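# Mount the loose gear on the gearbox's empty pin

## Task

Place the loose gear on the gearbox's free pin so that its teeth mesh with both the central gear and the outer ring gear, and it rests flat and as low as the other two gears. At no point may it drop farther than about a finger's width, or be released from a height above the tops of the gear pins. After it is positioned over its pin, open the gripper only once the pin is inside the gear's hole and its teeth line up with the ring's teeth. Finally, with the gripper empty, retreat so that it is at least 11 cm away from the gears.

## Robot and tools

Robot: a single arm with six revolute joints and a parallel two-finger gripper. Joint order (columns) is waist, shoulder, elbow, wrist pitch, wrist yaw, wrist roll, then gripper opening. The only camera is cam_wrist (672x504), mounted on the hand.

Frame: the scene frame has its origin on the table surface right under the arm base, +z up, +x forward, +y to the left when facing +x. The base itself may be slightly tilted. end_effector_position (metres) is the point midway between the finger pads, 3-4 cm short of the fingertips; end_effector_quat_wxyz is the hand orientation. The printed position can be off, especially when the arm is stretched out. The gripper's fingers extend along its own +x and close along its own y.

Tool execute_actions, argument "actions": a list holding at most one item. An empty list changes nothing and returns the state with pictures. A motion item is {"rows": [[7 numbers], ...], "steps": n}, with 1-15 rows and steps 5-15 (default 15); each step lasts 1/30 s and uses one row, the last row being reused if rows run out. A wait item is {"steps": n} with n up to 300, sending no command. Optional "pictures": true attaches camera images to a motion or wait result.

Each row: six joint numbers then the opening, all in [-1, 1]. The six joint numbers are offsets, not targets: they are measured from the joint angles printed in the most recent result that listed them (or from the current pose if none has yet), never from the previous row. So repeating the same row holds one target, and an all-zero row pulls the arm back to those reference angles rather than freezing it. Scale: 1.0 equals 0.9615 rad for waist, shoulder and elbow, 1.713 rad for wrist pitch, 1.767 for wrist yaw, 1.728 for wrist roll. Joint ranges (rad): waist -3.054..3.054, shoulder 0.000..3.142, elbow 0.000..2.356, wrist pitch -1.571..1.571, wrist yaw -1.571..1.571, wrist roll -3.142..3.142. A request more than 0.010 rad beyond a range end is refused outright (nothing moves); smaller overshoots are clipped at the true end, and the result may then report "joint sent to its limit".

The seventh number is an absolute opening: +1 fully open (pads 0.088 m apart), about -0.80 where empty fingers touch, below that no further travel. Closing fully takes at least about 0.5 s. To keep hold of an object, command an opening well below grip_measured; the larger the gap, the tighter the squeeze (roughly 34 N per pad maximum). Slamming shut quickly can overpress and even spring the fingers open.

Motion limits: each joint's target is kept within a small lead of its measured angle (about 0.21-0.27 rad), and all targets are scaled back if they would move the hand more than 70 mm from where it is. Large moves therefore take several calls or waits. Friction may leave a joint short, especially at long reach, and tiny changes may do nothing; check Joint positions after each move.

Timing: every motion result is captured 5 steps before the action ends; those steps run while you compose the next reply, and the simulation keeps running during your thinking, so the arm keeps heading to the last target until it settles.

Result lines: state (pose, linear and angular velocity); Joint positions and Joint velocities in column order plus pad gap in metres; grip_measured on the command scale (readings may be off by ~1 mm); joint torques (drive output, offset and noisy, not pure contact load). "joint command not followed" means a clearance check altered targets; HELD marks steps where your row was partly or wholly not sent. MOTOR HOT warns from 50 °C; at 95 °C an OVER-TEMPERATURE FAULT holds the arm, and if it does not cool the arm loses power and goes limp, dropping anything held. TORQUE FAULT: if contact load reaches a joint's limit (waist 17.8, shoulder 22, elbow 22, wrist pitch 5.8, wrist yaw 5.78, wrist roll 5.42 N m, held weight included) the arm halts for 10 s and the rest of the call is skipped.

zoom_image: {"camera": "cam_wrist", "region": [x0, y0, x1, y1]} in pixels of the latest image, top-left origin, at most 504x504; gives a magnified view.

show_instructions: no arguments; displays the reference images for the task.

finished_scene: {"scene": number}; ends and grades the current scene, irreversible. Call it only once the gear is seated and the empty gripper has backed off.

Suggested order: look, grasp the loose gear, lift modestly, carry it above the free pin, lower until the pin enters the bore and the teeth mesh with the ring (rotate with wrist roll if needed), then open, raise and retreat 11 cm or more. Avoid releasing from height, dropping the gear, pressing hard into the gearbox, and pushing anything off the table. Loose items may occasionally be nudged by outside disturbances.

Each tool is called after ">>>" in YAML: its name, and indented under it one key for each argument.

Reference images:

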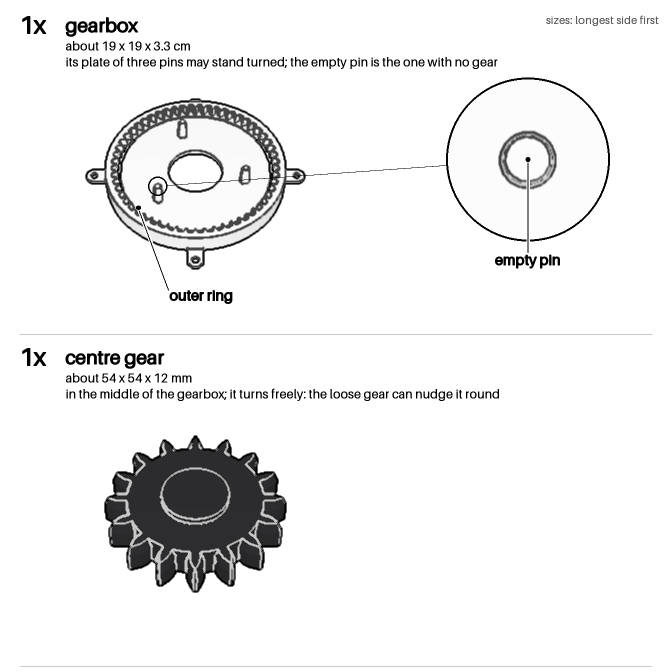

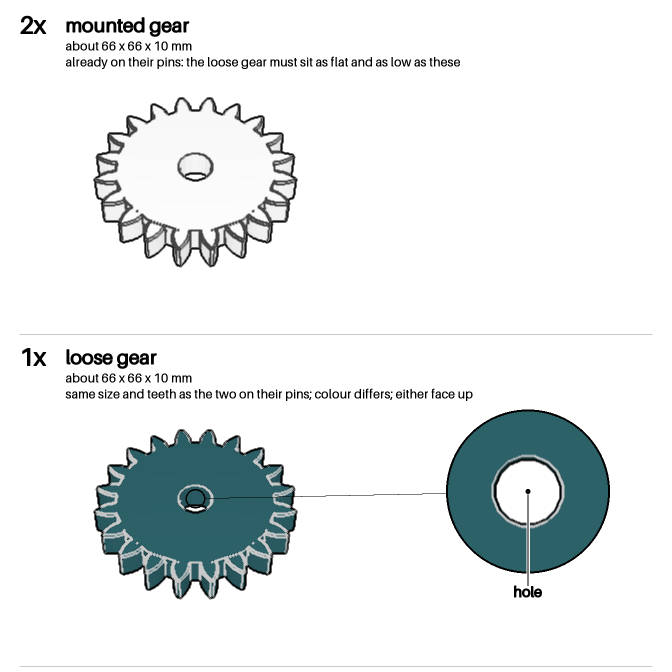

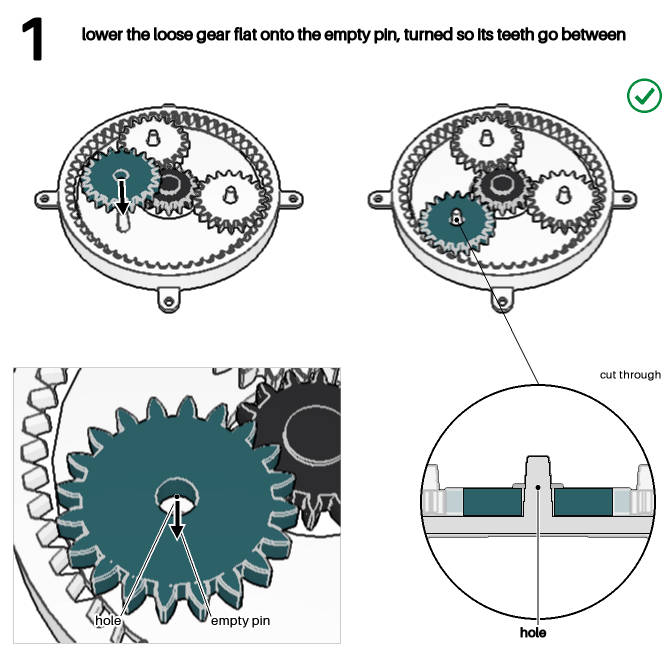

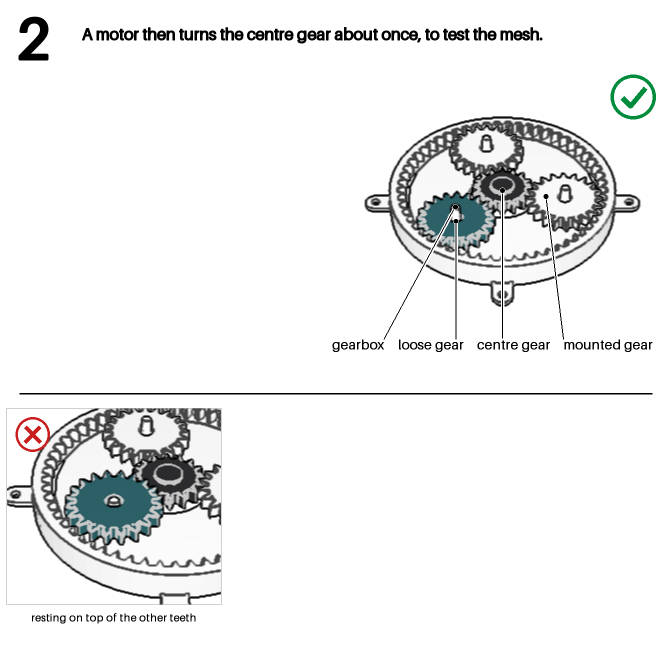

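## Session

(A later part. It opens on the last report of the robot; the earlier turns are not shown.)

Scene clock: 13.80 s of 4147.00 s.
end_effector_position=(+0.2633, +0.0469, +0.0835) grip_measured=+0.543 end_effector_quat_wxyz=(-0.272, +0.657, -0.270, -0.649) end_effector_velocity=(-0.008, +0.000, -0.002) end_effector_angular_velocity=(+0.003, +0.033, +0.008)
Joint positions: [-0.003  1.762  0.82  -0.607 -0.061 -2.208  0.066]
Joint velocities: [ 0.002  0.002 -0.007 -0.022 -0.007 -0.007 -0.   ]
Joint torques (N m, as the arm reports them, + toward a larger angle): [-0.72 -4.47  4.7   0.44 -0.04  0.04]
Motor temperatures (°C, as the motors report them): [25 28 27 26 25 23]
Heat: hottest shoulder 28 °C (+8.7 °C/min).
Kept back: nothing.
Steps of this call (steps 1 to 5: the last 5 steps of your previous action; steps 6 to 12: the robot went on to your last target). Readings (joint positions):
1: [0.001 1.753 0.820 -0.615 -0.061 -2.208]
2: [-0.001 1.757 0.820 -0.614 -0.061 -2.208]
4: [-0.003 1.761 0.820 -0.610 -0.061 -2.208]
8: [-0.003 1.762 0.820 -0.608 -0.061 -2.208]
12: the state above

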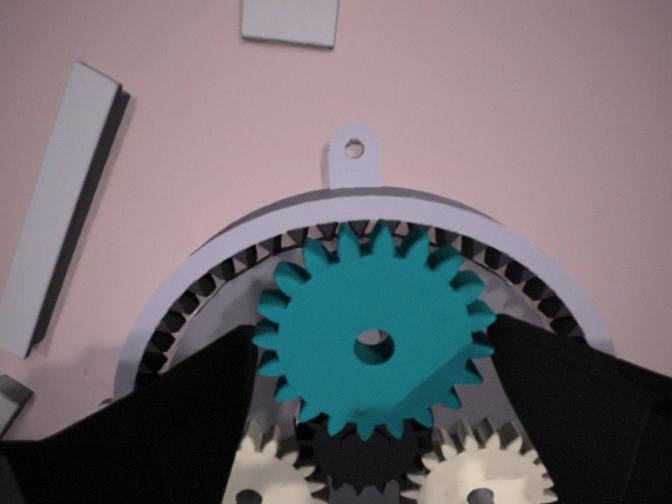

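>>> execute_actions:
  actions:
    - {"rows":[[-0.01,0.01,0.015,0,0,0,0.3],[-0.016,0.016,0.023,0,0,0,0.3],[-0.023,0.023,0.023,-0.002,0,-0.02,0.3]],"steps":10}

>>> execute_actions:
  actions:
    - {"steps":12}
  pictures: true

>>> zoom_image:
  camera: "cam_wrist"
  region: [330,310,420,380]

Scene clock: 14.30 s of 4147.00 s.
end_effector_position=(+0.2668, +0.0432, +0.0838) grip_measured=+0.543 end_effector_quat_wxyz=(-0.271, +0.659, -0.268, -0.648) end_effector_velocity=(+0.011, -0.021, -0.001) end_effector_angular_velocity=(+0.016, +0.019, +0.058)
Joint positions: [-0.018  1.769  0.83  -0.607 -0.061 -2.227  0.066]
Joint velocities: [-0.095  0.046  0.046 -0.022 -0.022 -0.154  0.   ]
Joint torques (N m, as the arm reports them, + toward a larger angle): [-0.56 -4.51  5.83  0.05 -0.02 -0.08]
Motor temperatures (°C, as the motors report them): [25 28 27 26 25 23]
Heat: hottest shoulder 28 °C (+8.4 °C/min).
Steps of this call (steps 1 to 10: the robot went on to your last target; steps 11 to 15: the first 5 steps of this action). Readings (joint positions):
11: [-0.003 1.762 0.820 -0.607 -0.061 -2.208]
12: [-0.006 1.763 0.822 -0.607 -0.061 -2.208]
14: [-0.014 1.767 0.828 -0.607 -0.061 -2.222]
15: the state above

Scene clock: 14.70 s of 4147.00 s.
end_effector_position=(+0.2675, +0.0421, +0.0837) grip_measured=+0.543 end_effector_quat_wxyz=(-0.269, +0.660, -0.266, -0.649) end_effector_velocity=(-0.002, +0.001, +0.000) end_effector_angular_velocity=(+0.021, +0.010, +0.015)
Joint positions: [-0.022  1.772  0.832 -0.608 -0.061 -2.238  0.066]
Joint velocities: [-0.007 -0.002 -0.002 -0.007 -0.022 -0.022  0.   ]
Joint torques (N m, as the arm reports them, + toward a larger angle): [-0.71 -4.51  5.89  0.03 -0.02 -0.09]
Motor temperatures (°C, as the motors report them): [25 28 27 26 25 23]
Heat: hottest shoulder 28 °C (+8.2 °C/min).
Kept back: nothing.
Steps of this call (steps 1 to 5: the last 5 steps of your previous action; steps 6 to 12: the robot went on to your last target). Readings (joint positions):
1: [-0.020 1.770 0.831 -0.607 -0.061 -2.231]
2: [-0.022 1.771 0.831 -0.607 -0.061 -2.233]
4: [-0.022 1.771 0.832 -0.607 -0.061 -2.236]
8: [-0.022 1.772 0.832 -0.608 -0.061 -2.238]
12: the state above

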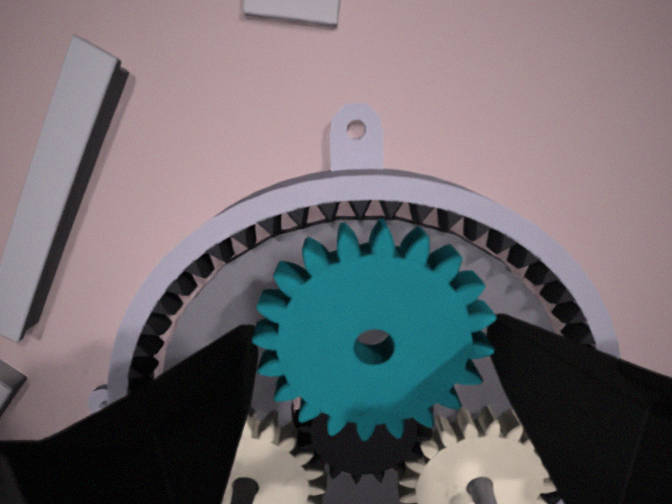

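Region (330, 310, 420, 380) of cam_wrist's 672x504 image, scaled by 5.600, with more detail than that image has.

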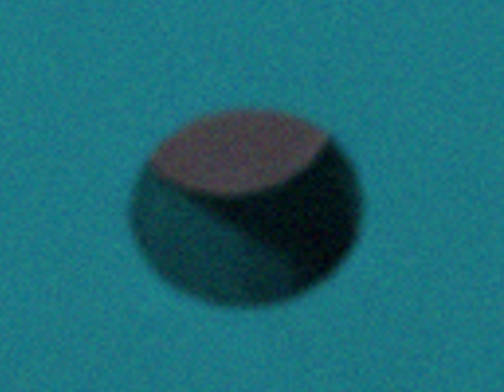

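>>> execute_actions:
  actions:
    - {"rows":[[0,0.021,-0.016,0.005,0,0,0.3],[0,0.021,-0.016,0.009,0,0,0.3]],"steps":10}

>>> execute_actions:
  actions:
    - {"steps":10}
  pictures: true

>>> zoom_image:
  camera: "cam_wrist"
  region: [330,310,420,380]

Scene clock: 15.07 s of 4147.00 s.
end_effector_position=(+0.2673, +0.0420, +0.0811) grip_measured=+0.543 end_effector_quat_wxyz=(-0.268, +0.659, -0.266, -0.650) end_effector_velocity=(-0.009, -0.003, -0.010) end_effector_angular_velocity=(+0.004, +0.027, -0.002)
Joint positions: [-0.022  1.78   0.829 -0.598 -0.061 -2.238  0.066]
Joint velocities: [-0.007  0.017 -0.032  0.022 -0.007 -0.007 -0.   ]
Joint torques (N m, as the arm reports them, + toward a larger angle): [-0.47 -4.71  3.33  0.48 -0.04  0.02]
Motor temperatures (°C, as the motors report them): [25 28 27 26 25 23]
Heat: hottest shoulder 28 °C (+8.0 °C/min).
Steps of this call (steps 1 to 6: the robot went on to your last target; steps 7 to 11: the first 5 steps of this action). Readings (joint positions):
7: [-0.022 1.773 0.832 -0.608 -0.061 -2.238]
8: [-0.022 1.775 0.832 -0.605 -0.061 -2.238]
10: [-0.022 1.779 0.830 -0.599 -0.061 -2.238]
11: the state above

Scene clock: 15.40 s of 4147.00 s.
end_effector_position=(+0.2670, +0.0419, +0.0805) grip_measured=+0.543 end_effector_quat_wxyz=(-0.268, +0.659, -0.266, -0.650) end_effector_velocity=(+0.001, +0.001, +0.000) end_effector_angular_velocity=(+0.008, -0.006, -0.009)
Joint positions: [-0.022  1.781  0.827 -0.595 -0.061 -2.238  0.066]
Joint velocities: [-0.002 -0.002 -0.002  0.007 -0.007  0.007 -0.   ]
Joint torques (N m, as the arm reports them, + toward a larger angle): [-0.51 -4.58  3.31  0.47 -0.02  0.04]
Motor temperatures (°C, as the motors report them): [25 28 27 26 25 23]
Heat: hottest shoulder 28 °C (+7.8 °C/min).
Kept back: nothing.
Steps of this call (steps 1 to 5: the last 5 steps of your previous action; steps 6 to 10: the robot went on to your last target). Readings (joint positions):
1: [-0.022 1.780 0.828 -0.598 -0.061 -2.238]
2: [-0.022 1.781 0.827 -0.597 -0.061 -2.238]
4: [-0.022 1.781 0.827 -0.596 -0.061 -2.238]
8: [-0.022 1.781 0.827 -0.595 -0.061 -2.238]
10: the state above

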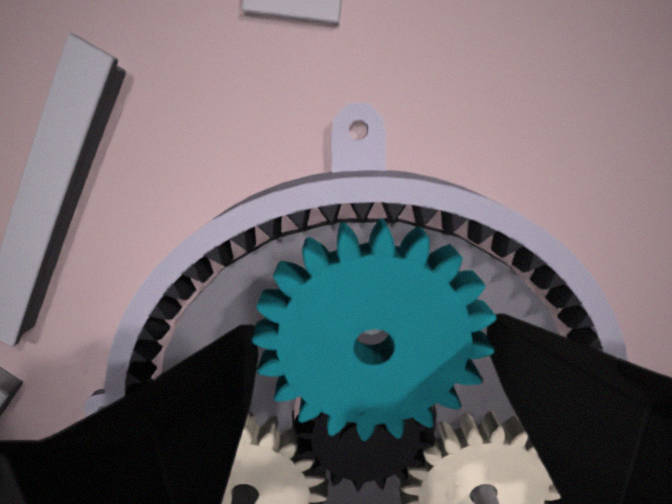

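Region (330, 310, 420, 380) of cam_wrist's 672x504 image, scaled by 5.600, with more detail than that image has.

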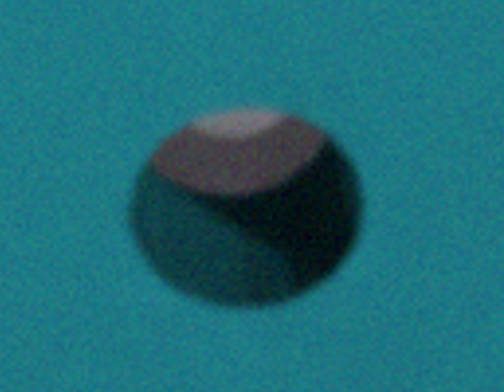

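>>> execute_actions:
  actions:
    - {"rows":[[0,0.021,-0.015,0.005,0,0,0.3],[0,0.021,-0.015,0.01,0,0,0.3]],"steps":10}

>>> execute_actions:
  actions:
    - {"steps":10}
  pictures: true

>>> zoom_image:
  camera: "cam_wrist"
  region: [330,310,420,380]

Scene clock: 15.70 s of 4147.00 s.
end_effector_position=(+0.2671, +0.0417, +0.0779) grip_measured=+0.543 end_effector_quat_wxyz=(-0.268, +0.659, -0.266, -0.650) end_effector_velocity=(-0.010, -0.001, -0.010) end_effector_angular_velocity=(+0.003, +0.037, +0.003)
Joint positions: [-0.022  1.788  0.823 -0.583 -0.061 -2.238  0.066]
Joint velocities: [-0.002  0.022 -0.022  0.007 -0.007 -0.007 -0.   ]
Joint torques (N m, as the arm reports them, + toward a larger angle): [-0.53 -4.71  3.39  0.49 -0.03  0.02]
Motor temperatures (°C, as the motors report them): [25 28 27 26 25 23]
Heat: hottest shoulder 28 °C (+7.6 °C/min).
Steps of this call (steps 1 to 4: the robot went on to your last target; steps 5 to 9: the first 5 steps of this action). Readings (joint positions):
5: [-0.022 1.782 0.826 -0.593 -0.061 -2.238]
6: [-0.022 1.784 0.825 -0.589 -0.061 -2.238]
8: [-0.022 1.787 0.824 -0.584 -0.061 -2.238]
9: the state above

Scene clock: 16.03 s of 4147.00 s.
end_effector_position=(+0.2672, +0.0417, +0.0774) grip_measured=+0.543 end_effector_quat_wxyz=(-0.268, +0.660, -0.266, -0.650) end_effector_velocity=(+0.001, +0.001, +0.000) end_effector_angular_velocity=(+0.008, -0.006, +0.005)
Joint positions: [-0.022  1.789  0.822 -0.58  -0.061 -2.238  0.066]
Joint velocities: [-0.002 -0.002 -0.002  0.007 -0.007 -0.007 -0.   ]
Joint torques (N m, as the arm reports them, + toward a larger angle): [-0.46 -4.61  3.31  0.43 -0.02  0.03]
Motor temperatures (°C, as the motors report them): [25 28 27 26 25 23]
Heat: hottest shoulder 28 °C (+7.5 °C/min).
Kept back: nothing.
Steps of this call (steps 1 to 5: the last 5 steps of your previous action; steps 6 to 10: the robot went on to your last target). Readings (joint positions):
1: [-0.022 1.789 0.822 -0.583 -0.061 -2.238]
2: [-0.022 1.789 0.822 -0.582 -0.061 -2.238]
4: [-0.022 1.789 0.822 -0.581 -0.061 -2.238]
8: [-0.022 1.789 0.822 -0.581 -0.061 -2.238]
10: the state above

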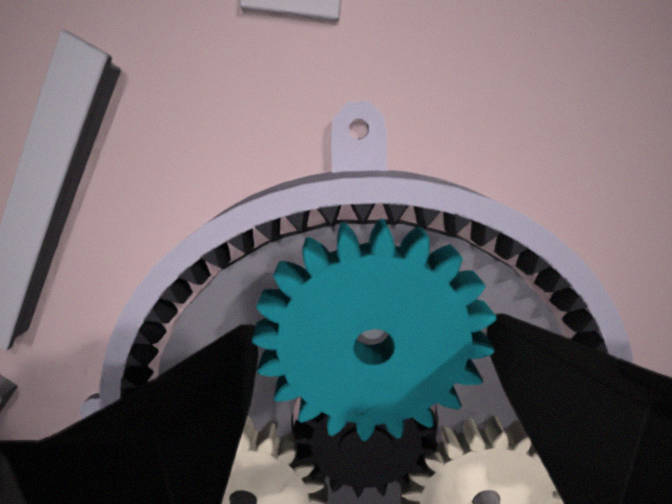

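Region (330, 310, 420, 380) of cam_wrist's 672x504 image, scaled by 5.600, with more detail than that image has.

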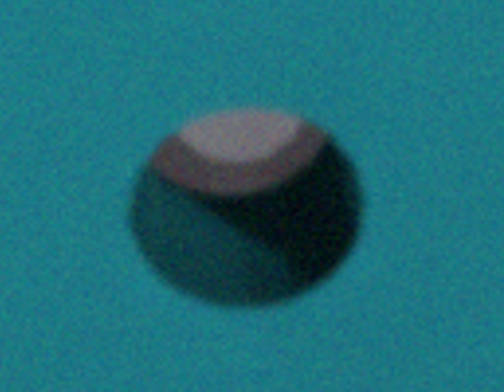

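>>> execute_actions:
  actions:
    - {"rows":[[0.005,0.018,-0.012,0.004,0,0,0.3],[0.005,0.024,-0.016,0.008,0,0,0.3],[0.005,0.024,-0.016,0.0115,0,0,0.3]],"steps":10}

>>> execute_actions:
  actions:
    - {"steps":10}
  pictures: true

>>> zoom_image:
  camera: "cam_wrist"
  region: [260,180,480,380]

Scene clock: 16.43 s of 4147.00 s.
end_effector_position=(+0.2671, +0.0419, +0.0743) grip_measured=+0.543 end_effector_quat_wxyz=(-0.268, +0.660, -0.266, -0.650) end_effector_velocity=(-0.015, -0.001, -0.017) end_effector_angular_velocity=(-0.000, +0.057, +0.006)
Joint positions: [-0.02   1.799  0.817 -0.567 -0.061 -2.238  0.066]
Joint velocities: [ 0.002  0.042 -0.037  0.022 -0.007 -0.007  0.   ]
Joint torques (N m, as the arm reports them, + toward a larger angle): [-0.25 -4.68  3.41  0.49 -0.04  0.02]
Motor temperatures (°C, as the motors report them): [25 28 27 26 25 23]
Heat: hottest shoulder 28 °C (+7.3 °C/min).
Steps of this call (steps 1 to 7: the robot went on to your last target; steps 8 to 12: the first 5 steps of this action). Readings (joint positions):
8: [-0.022 1.790 0.821 -0.580 -0.061 -2.238]
9: [-0.022 1.792 0.820 -0.576 -0.061 -2.238]
11: [-0.021 1.797 0.819 -0.569 -0.061 -2.238]
12: the state above

Scene clock: 16.77 s of 4147.00 s.
end_effector_position=(+0.2669, +0.0419, +0.0735) grip_measured=+0.543 end_effector_quat_wxyz=(-0.268, +0.660, -0.266, -0.650) end_effector_velocity=(-0.003, +0.002, -0.001) end_effector_angular_velocity=(+0.020, +0.015, +0.004)
Joint positions: [-0.02   1.801  0.815 -0.564 -0.061 -2.238  0.066]
Joint velocities: [-0.002  0.002 -0.002 -0.007 -0.022 -0.007 -0.   ]
Joint torques (N m, as the arm reports them, + toward a larger angle): [-0.22 -4.58  3.3   0.45 -0.04  0.02]
Motor temperatures (°C, as the motors report them): [25 28 27 26 25 23]
Heat: hottest shoulder 28 °C (+7.2 °C/min).
Kept back: nothing.
Steps of this call (steps 1 to 5: the last 5 steps of your previous action; steps 6 to 10: the robot went on to your last target). Readings (joint positions):
1: [-0.020 1.800 0.817 -0.567 -0.061 -2.238]
2: [-0.020 1.800 0.816 -0.565 -0.061 -2.238]
4: [-0.020 1.801 0.815 -0.564 -0.061 -2.238]
8: [-0.020 1.801 0.815 -0.564 -0.061 -2.238]
10: the state above

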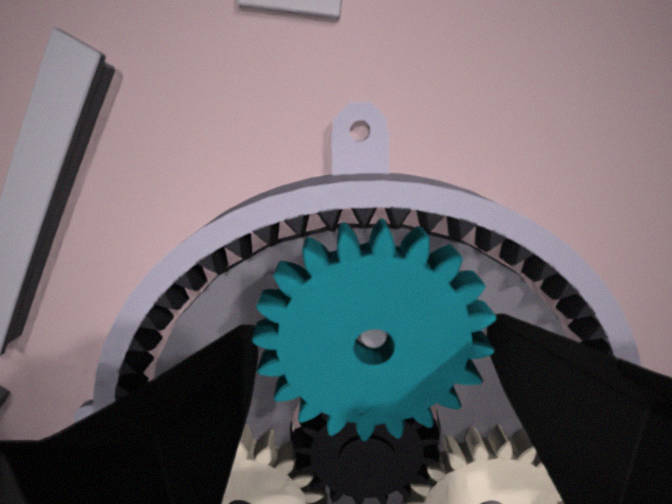

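Region (260, 180, 480, 380) of cam_wrist's 672x504 image, scaled by 2.291, with more detail than that image has; it fills the top 458 rows of this view, and the rest is white.

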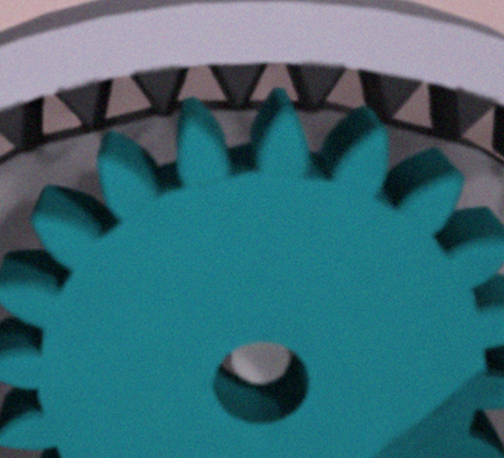

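>>> execute_actions:
  actions:
    - {"rows":[[0.004,0.018,-0.012,0.004,0,0.01,0.3],[0.004,0.022,-0.014,0.008,0,0.02,0.3],[0.004,0.026,-0.017,0.012,0,0.027,0.3],[0.004,0.03,-0.019,0.0175,0,0.027,0.3]],"steps":10}

>>> execute_actions:
  actions:
    - {"steps":11}
  pictures: true

>>> zoom_image:
  camera: "cam_wrist"
  region: [260,180,480,380]

Scene clock: 17.13 s of 4147.00 s.
end_effector_position=(+0.2674, +0.0420, +0.0696) grip_measured=+0.542 end_effector_quat_wxyz=(-0.278, +0.656, -0.275, -0.645) end_effector_velocity=(-0.013, +0.000, -0.033) end_effector_angular_velocity=(+0.017, +0.053, -0.140)
Joint positions: [-0.019  1.813  0.81  -0.544 -0.061 -2.206  0.066]
Joint velocities: [ 0.002  0.095 -0.051  0.095 -0.022  0.139  0.   ]
Joint torques (N m, as the arm reports them, + toward a larger angle): [-0.2  -4.68  3.12  0.45 -0.02  0.16]
Motor temperatures (°C, as the motors report them): [25 28 27 26 25 23]
Heat: hottest shoulder 28 °C (+7.0 °C/min).
Steps of this call (steps 1 to 6: the robot went on to your last target; steps 7 to 11: the first 5 steps of this action). Readings (joint positions):
7: [-0.020 1.802 0.815 -0.562 -0.061 -2.236]
8: [-0.020 1.803 0.815 -0.559 -0.061 -2.228]
10: [-0.019 1.810 0.812 -0.549 -0.061 -2.211]
11: the state above

Scene clock: 17.50 s of 4147.00 s.
end_effector_position=(+0.2671, +0.0419, +0.0676) grip_measured=+0.542 end_effector_quat_wxyz=(-0.282, +0.654, -0.279, -0.644) end_effector_velocity=(-0.006, +0.001, +0.000) end_effector_angular_velocity=(+0.005, +0.023, -0.006)
Joint positions: [-0.019  1.818  0.807 -0.536 -0.061 -2.196  0.066]
Joint velocities: [ 0.002 -0.002 -0.002 -0.022 -0.007  0.007  0.   ]
Joint torques (N m, as the arm reports them, + toward a larger angle): [-0.15 -4.59  3.14  0.47 -0.03  0.14]
Motor temperatures (°C, as the motors report them): [25 28 27 26 25 23]
Heat: hottest shoulder 28 °C (+6.9 °C/min).
Kept back: nothing.
Steps of this call (steps 1 to 5: the last 5 steps of your previous action; steps 6 to 11: the robot went on to your last target). Readings (joint positions):
1: [-0.019 1.815 0.809 -0.542 -0.061 -2.202]
2: [-0.019 1.817 0.808 -0.540 -0.061 -2.200]
4: [-0.019 1.818 0.807 -0.538 -0.061 -2.198]
8: [-0.019 1.818 0.807 -0.536 -0.061 -2.196]
11: the state above

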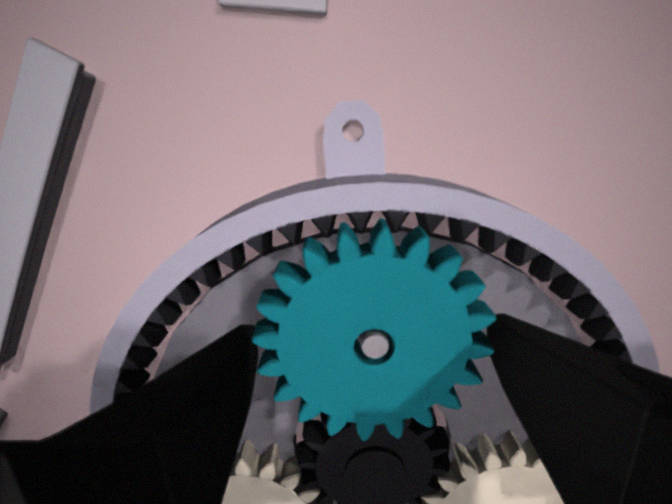

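Region (260, 180, 480, 380) of cam_wrist's 672x504 image, scaled by 2.291, with more detail than that image has; it fills the top 458 rows of this view, and the rest is white.

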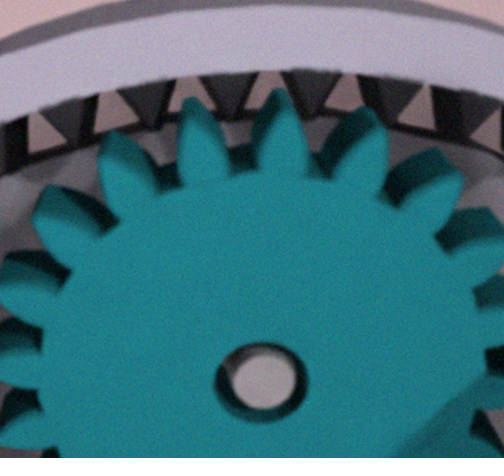

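>>> execute_actions:
  actions:
    - {"rows":[[0.004,0.016,-0.011,0.003,0,0,0.3],[0.004,0.02,-0.013,0.006,0,0,0.3],[0.004,0.024,-0.016,0.01,0,0,0.3],[0.004,0.027,-0.018,0.013,0,0,0.3],[0.004,0.03,-0.019,0.017,0,0,0.3]],"steps":10}

>>> execute_actions:
  actions:
    - {"steps":11}
  pictures: true

>>> zoom_image:
  camera: "cam_wrist"
  region: [240,190,500,470]

Scene clock: 17.80 s of 4147.00 s.
end_effector_position=(+0.2673, +0.0420, +0.0644) grip_measured=+0.542 end_effector_quat_wxyz=(-0.281, +0.655, -0.278, -0.644) end_effector_velocity=(-0.004, +0.000, -0.033) end_effector_angular_velocity=(+0.022, +0.000, +0.005)
Joint positions: [-0.018  1.828  0.802 -0.52  -0.061 -2.195  0.066]
Joint velocities: [-0.002  0.09  -0.061  0.154 -0.022 -0.007 -0.   ]
Joint torques (N m, as the arm reports them, + toward a larger angle): [-0.15 -4.53  3.14  0.47 -0.04  0.03]
Motor temperatures (°C, as the motors report them): [25 28 27 26 25 23]
Heat: hottest shoulder 28 °C (+6.7 °C/min).
Steps of this call (steps 1 to 4: the robot went on to your last target; steps 5 to 9: the first 5 steps of this action). Readings (joint positions):
5: [-0.019 1.818 0.807 -0.535 -0.061 -2.195]
6: [-0.019 1.820 0.806 -0.533 -0.061 -2.195]
8: [-0.018 1.825 0.804 -0.525 -0.061 -2.195]
9: the state above

Scene clock: 18.17 s of 4147.00 s.
end_effector_position=(+0.2672, +0.0419, +0.0620) grip_measured=+0.542 end_effector_quat_wxyz=(-0.282, +0.655, -0.278, -0.644) end_effector_velocity=(+0.002, +0.001, +0.001) end_effector_angular_velocity=(+0.009, -0.011, +0.006)
Joint positions: [-0.018  1.835  0.798 -0.509 -0.062 -2.196  0.066]
Joint velocities: [-0.002 -0.007 -0.002  0.007 -0.007 -0.007 -0.   ]
Joint torques (N m, as the arm reports them, + toward a larger angle): [-0.22 -4.64  3.04  0.46 -0.01  0.03]
Motor temperatures (°C, as the motors report them): [25 28 27 26 25 23]
Heat: hottest shoulder 28 °C (+6.6 °C/min).
Kept back: nothing.
Steps of this call (steps 1 to 5: the last 5 steps of your previous action; steps 6 to 11: the robot went on to your last target). Readings (joint positions):
1: [-0.018 1.831 0.801 -0.517 -0.062 -2.196]
2: [-0.018 1.832 0.799 -0.514 -0.062 -2.196]
4: [-0.018 1.834 0.799 -0.511 -0.062 -2.196]
8: [-0.018 1.835 0.798 -0.510 -0.062 -2.196]
11: the state above

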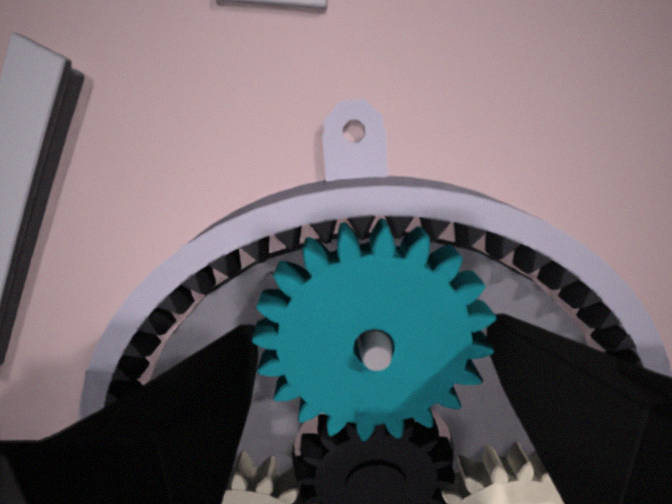

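Region (240, 190, 500, 470) of cam_wrist's 672x504 image, scaled by 1.800, with more detail than that image has; it fills the left 468 columns of this view, and the rest is white.

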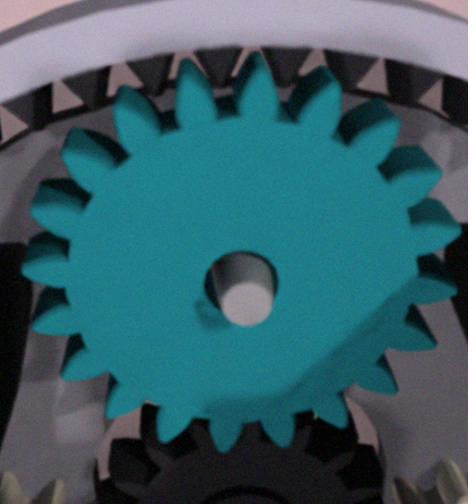

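>>> execute_actions:
  actions:
    - {"rows":[[0.005,0.016,-0.011,0.003,0,0,0.3],[0.005,0.02,-0.013,0.006,0,0,0.3],[0.005,0.024,-0.015,0.01,0,0,0.3],[0.005,0.027,-0.017,0.013,0,0,0.3],[0.005,0.031,-0.018,0.017,0,0,0.3]],"steps":10}

>>> execute_actions:
  actions:
    - {"steps":11}
  pictures: true

Scene clock: 18.50 s of 4147.00 s.
end_effector_position=(+0.2672, +0.0421, +0.0587) grip_measured=+0.542 end_effector_quat_wxyz=(-0.281, +0.655, -0.277, -0.644) end_effector_velocity=(-0.005, -0.002, -0.033) end_effector_angular_velocity=(+0.006, +0.013, -0.010)
Joint positions: [-0.016  1.845  0.794 -0.494 -0.061 -2.196  0.066]
Joint velocities: [-0.002  0.1   -0.051  0.139 -0.007  0.007  0.   ]
Joint torques (N m, as the arm reports them, + toward a larger angle): [-0.27 -4.56  2.95  0.45 -0.05  0.04]
Motor temperatures (°C, as the motors report them): [25 28 27 26 25 23]
Heat: hottest shoulder 28 °C (+6.5 °C/min).
Steps of this call (steps 1 to 5: the robot went on to your last target; steps 6 to 10: the first 5 steps of this action). Readings (joint positions):
6: [-0.017 1.836 0.798 -0.509 -0.062 -2.196]
7: [-0.017 1.837 0.798 -0.507 -0.062 -2.196]
9: [-0.016 1.842 0.795 -0.499 -0.061 -2.196]
10: the state above

Scene clock: 18.87 s of 4147.00 s.
end_effector_position=(+0.2671, +0.0420, +0.0564) grip_measured=+0.542 end_effector_quat_wxyz=(-0.281, +0.656, -0.277, -0.644) end_effector_velocity=(-0.003, +0.002, -0.001) end_effector_angular_velocity=(+0.020, +0.015, +0.004)
Joint positions: [-0.016  1.852  0.791 -0.484 -0.061 -2.196  0.066]
Joint velocities: [-0.002  0.002 -0.002 -0.007 -0.022 -0.007  0.   ]
Joint torques (N m, as the arm reports them, + toward a larger angle): [-0.22 -4.58  2.91  0.55 -0.07  0.01]
Motor temperatures (°C, as the motors report them): [25 28 27 26 25 23]
Heat: hottest shoulder 28 °C (+6.4 °C/min).
Kept back: nothing.
Steps of this call (steps 1 to 5: the last 5 steps of your previous action; steps 6 to 11: the robot went on to your last target). Readings (joint positions):
1: [-0.016 1.848 0.793 -0.490 -0.061 -2.196]
2: [-0.016 1.850 0.792 -0.487 -0.061 -2.196]
4: [-0.016 1.852 0.791 -0.485 -0.061 -2.196]
8: [-0.016 1.852 0.791 -0.484 -0.061 -2.196]
11: the state above

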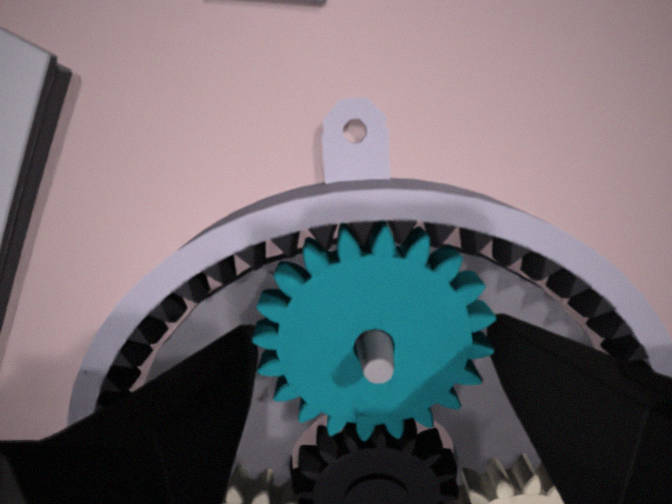

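The teeth are meshed; lowering a further 3 mm to find the seat.

>>> execute_actions:
  actions:
    - {"rows":[[0,0.016,-0.011,0.003,0,0,0.3],[0,0.019,-0.013,0.006,0,0,0.3],[0,0.022,-0.014,0.009,0,0,0.3]],"steps":15}
  pictures: true

Scene clock: 19.30 s of 4147.00 s.
end_effector_position=(+0.2673, +0.0420, +0.0557) grip_measured=+0.542 end_effector_quat_wxyz=(-0.281, +0.656, -0.277, -0.643) end_effector_velocity=(-0.002, +0.000, +0.000) end_effector_angular_velocity=(+0.006, +0.008, +0.005)
Joint positions: [-0.016  1.853  0.788 -0.477 -0.061 -2.196  0.066]
Joint velocities: [-0.002 -0.002 -0.002 -0.007 -0.007 -0.007 -0.   ]
Joint torques (N m, as the arm reports them, + toward a larger angle): [-0.52 -3.77  2.79  0.99 -0.03  0.03]
Motor temperatures (°C, as the motors report them): [25 28 27 26 25 23]
Heat: hottest shoulder 28 °C (+6.2 °C/min).
Steps of this call (steps 1 to 3: the robot went on to your last target; steps 4 to 13: the first 10 steps of this action). Readings (joint positions):
4: [-0.016 1.852 0.791 -0.483 -0.061 -2.196]
5: [-0.016 1.852 0.790 -0.482 -0.061 -2.196]
7: [-0.016 1.853 0.789 -0.479 -0.061 -2.196]
11: [-0.016 1.853 0.788 -0.478 -0.061 -2.196]
13: the state above

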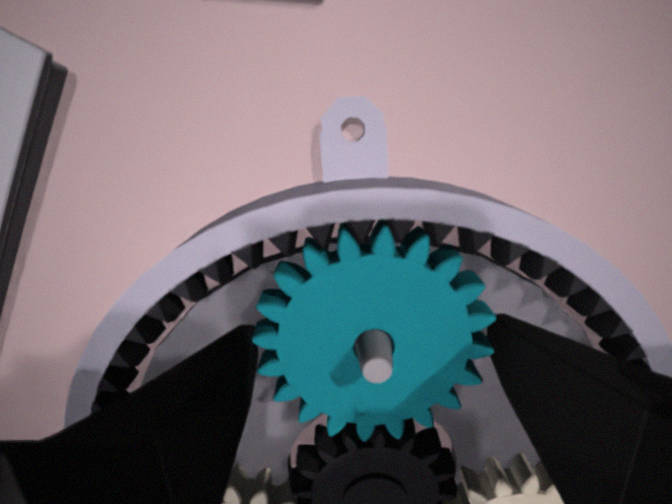

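>>> execute_actions:
  actions:
    - {"rows":[[0,-0.008,0,-0.003,0,0,0.5],[0,-0.008,0,-0.003,0,0,0.56],[0,-0.008,0,-0.003,0,0,0.62],[0,-0.008,0,-0.003,0,0,0.66],[0,-0.008,0,-0.003,0,0,0.66],[0,-0.008,0,-0.003,0,0,0.66],[0,-0.008,0,-0.003,0,0,0.66],[0,-0.022,0.015,-0.006,0,0,0.66],[0,-0.034,0.021,-0.015,0,0,0.66],[0,-0.046,0.027,-0.025,0,0,0.66],[0,-0.058,0.034,-0.036,0,0,0.66],[0,-0.07,0.041,-0.047,0,0,0.66],[0,-0.082,0.048,-0.058,0,0,0.66],[0,-0.096,0.056,-0.068,0,0,0.66],[0,-0.096,0.056,-0.077,0,0,0.66]],"steps":15}

>>> execute_actions:
  actions:
    - {"rows":[[0,-0.04,0.03,-0.03,0,0,0.66],[0,-0.07,0.05,-0.06,0,0,0.66],[0,-0.1,0.07,-0.09,0,0,0.66],[0,-0.14,0.09,-0.12,0,0,0.66],[0,-0.18,0.11,-0.15,0,0,0.66],[0,-0.22,0.13,-0.18,0,0,0.66],[0,-0.26,0.15,-0.21,0,0,0.66],[0,-0.3,0.17,-0.24,0,0,0.66],[0,-0.34,0.19,-0.27,0,0,0.66],[0,-0.38,0.21,-0.3,0,0,0.66],[0,-0.4,0.23,-0.33,0,0,0.66]],"steps":15}

>>> execute_actions:
  actions:
    - {"steps":10}
  pictures: true

Scene clock: 19.90 s of 4147.00 s.
end_effector_position=(+0.2669, +0.0422, +0.0595) grip_measured=+0.649 end_effector_quat_wxyz=(-0.281, +0.656, -0.277, -0.644) end_effector_velocity=(-0.005, +0.005, +0.071) end_effector_angular_velocity=(+0.018, +0.029, -0.001)
Joint positions: [-0.016  1.841  0.793 -0.497 -0.061 -2.196  0.071]
Joint velocities: [-0.007 -0.222  0.095 -0.344 -0.022 -0.007  0.007]
Joint torques (N m, as the arm reports them, + toward a larger angle): [-0.51 -7.61  5.84  0.14 -0.02  0.03]
Motor temperatures (°C, as the motors report them): [25 28 27 26 25 23]
Heat: hottest shoulder 28 °C (+6.0 °C/min).
Steps of this call (steps 1 to 5: the last 5 steps of your previous action; steps 6 to 8: the robot went on to your last target; steps 9 to 18: the first 10 steps of this action). Readings (joint positions):
9: [-0.016 1.853 0.788 -0.477 -0.061 -2.196]
10: [-0.016 1.853 0.788 -0.477 -0.061 -2.196]
12: [-0.016 1.853 0.788 -0.477 -0.061 -2.196]
16: [-0.016 1.851 0.788 -0.480 -0.061 -2.196]
18: the state above

Scene clock: 20.40 s of 4147.00 s.
end_effector_position=(+0.2562, +0.0485, +0.1764) grip_measured=+0.660 end_effector_quat_wxyz=(-0.286, +0.666, -0.270, -0.634) end_effector_velocity=(-0.120, +0.013, +0.414) end_effector_angular_velocity=(+0.041, -0.252, +0.027)
Joint positions: [-0.016  1.517  0.975 -0.969 -0.061 -2.196  0.071]
Joint velocities: [ 0.002 -1.175  0.598 -1.516 -0.007 -0.007 -0.   ]
Joint torques (N m, as the arm reports them, + toward a larger angle): [-0.45 -6.03  6.69 -0.09 -0.03  0.04]
Motor temperatures (°C, as the motors report them): [25 28 27 26 25 23]
Heat: hottest shoulder 28 °C (+5.9 °C/min).
Steps of this call (steps 1 to 5: the last 5 steps of your previous action; steps 6 to 15: the first 10 steps of this action, its rows measured from where the robot was after step 5). Readings (joint positions):
5: [-0.016 1.788 0.823 -0.570 -0.061 -2.196]
6: [-0.016 1.778 0.830 -0.586 -0.061 -2.196]
7: [-0.016 1.766 0.840 -0.610 -0.061 -2.196]
9: [-0.016 1.729 0.863 -0.688 -0.061 -2.196]
13: [-0.016 1.595 0.934 -0.870 -0.061 -2.196]
15: the state above

Scene clock: 20.73 s of 4147.00 s.
end_effector_position=(+0.2392, +0.0487, +0.2147) grip_measured=+0.660 end_effector_quat_wxyz=(-0.287, +0.668, -0.269, -0.631) end_effector_velocity=(-0.005, -0.002, +0.001) end_effector_angular_velocity=(-0.010, +0.016, +0.003)
Joint positions: [-0.016  1.41   1.036 -1.129 -0.061 -2.196  0.071]
Joint velocities: [-0.002 -0.007 -0.002 -0.022  0.007 -0.007 -0.   ]
Joint torques (N m, as the arm reports them, + toward a larger angle): [-0.34 -5.25  7.25  0.08 -0.04  0.02]
Motor temperatures (°C, as the motors report them): [25 28 27 26 25 23]
Heat: hottest shoulder 28 °C (+5.8 °C/min).
Kept back: nothing.
Steps of this call (steps 1 to 5: the last 5 steps of your previous action; steps 6 to 10: the robot went on to your last target). Readings (joint positions):
1: [-0.016 1.481 0.996 -1.021 -0.061 -2.196]
2: [-0.016 1.452 1.012 -1.060 -0.061 -2.196]
4: [-0.016 1.417 1.032 -1.098 -0.061 -2.196]
8: [-0.016 1.411 1.036 -1.127 -0.061 -2.196]
10: the state above

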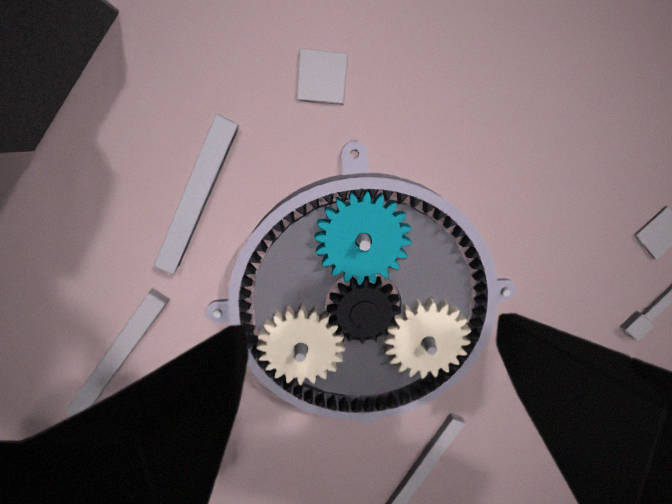

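>>> zoom_image:
  camera: "cam_wrist"
  region: [260,170,480,390]

Region (260, 170, 480, 390) of cam_wrist's 672x504 image, scaled by 2.291, with more detail than that image has.

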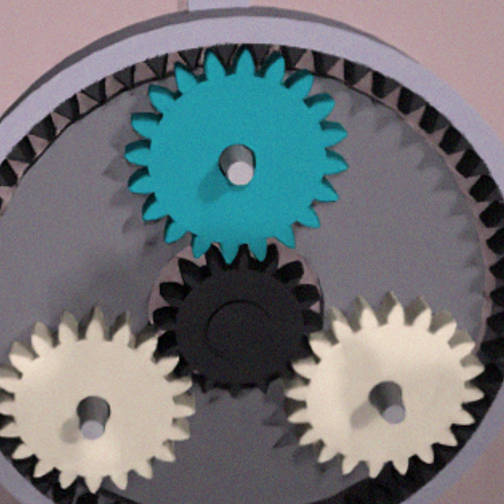

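>>> finished_scene:
  scene: 1

The scene is finished: the task was done.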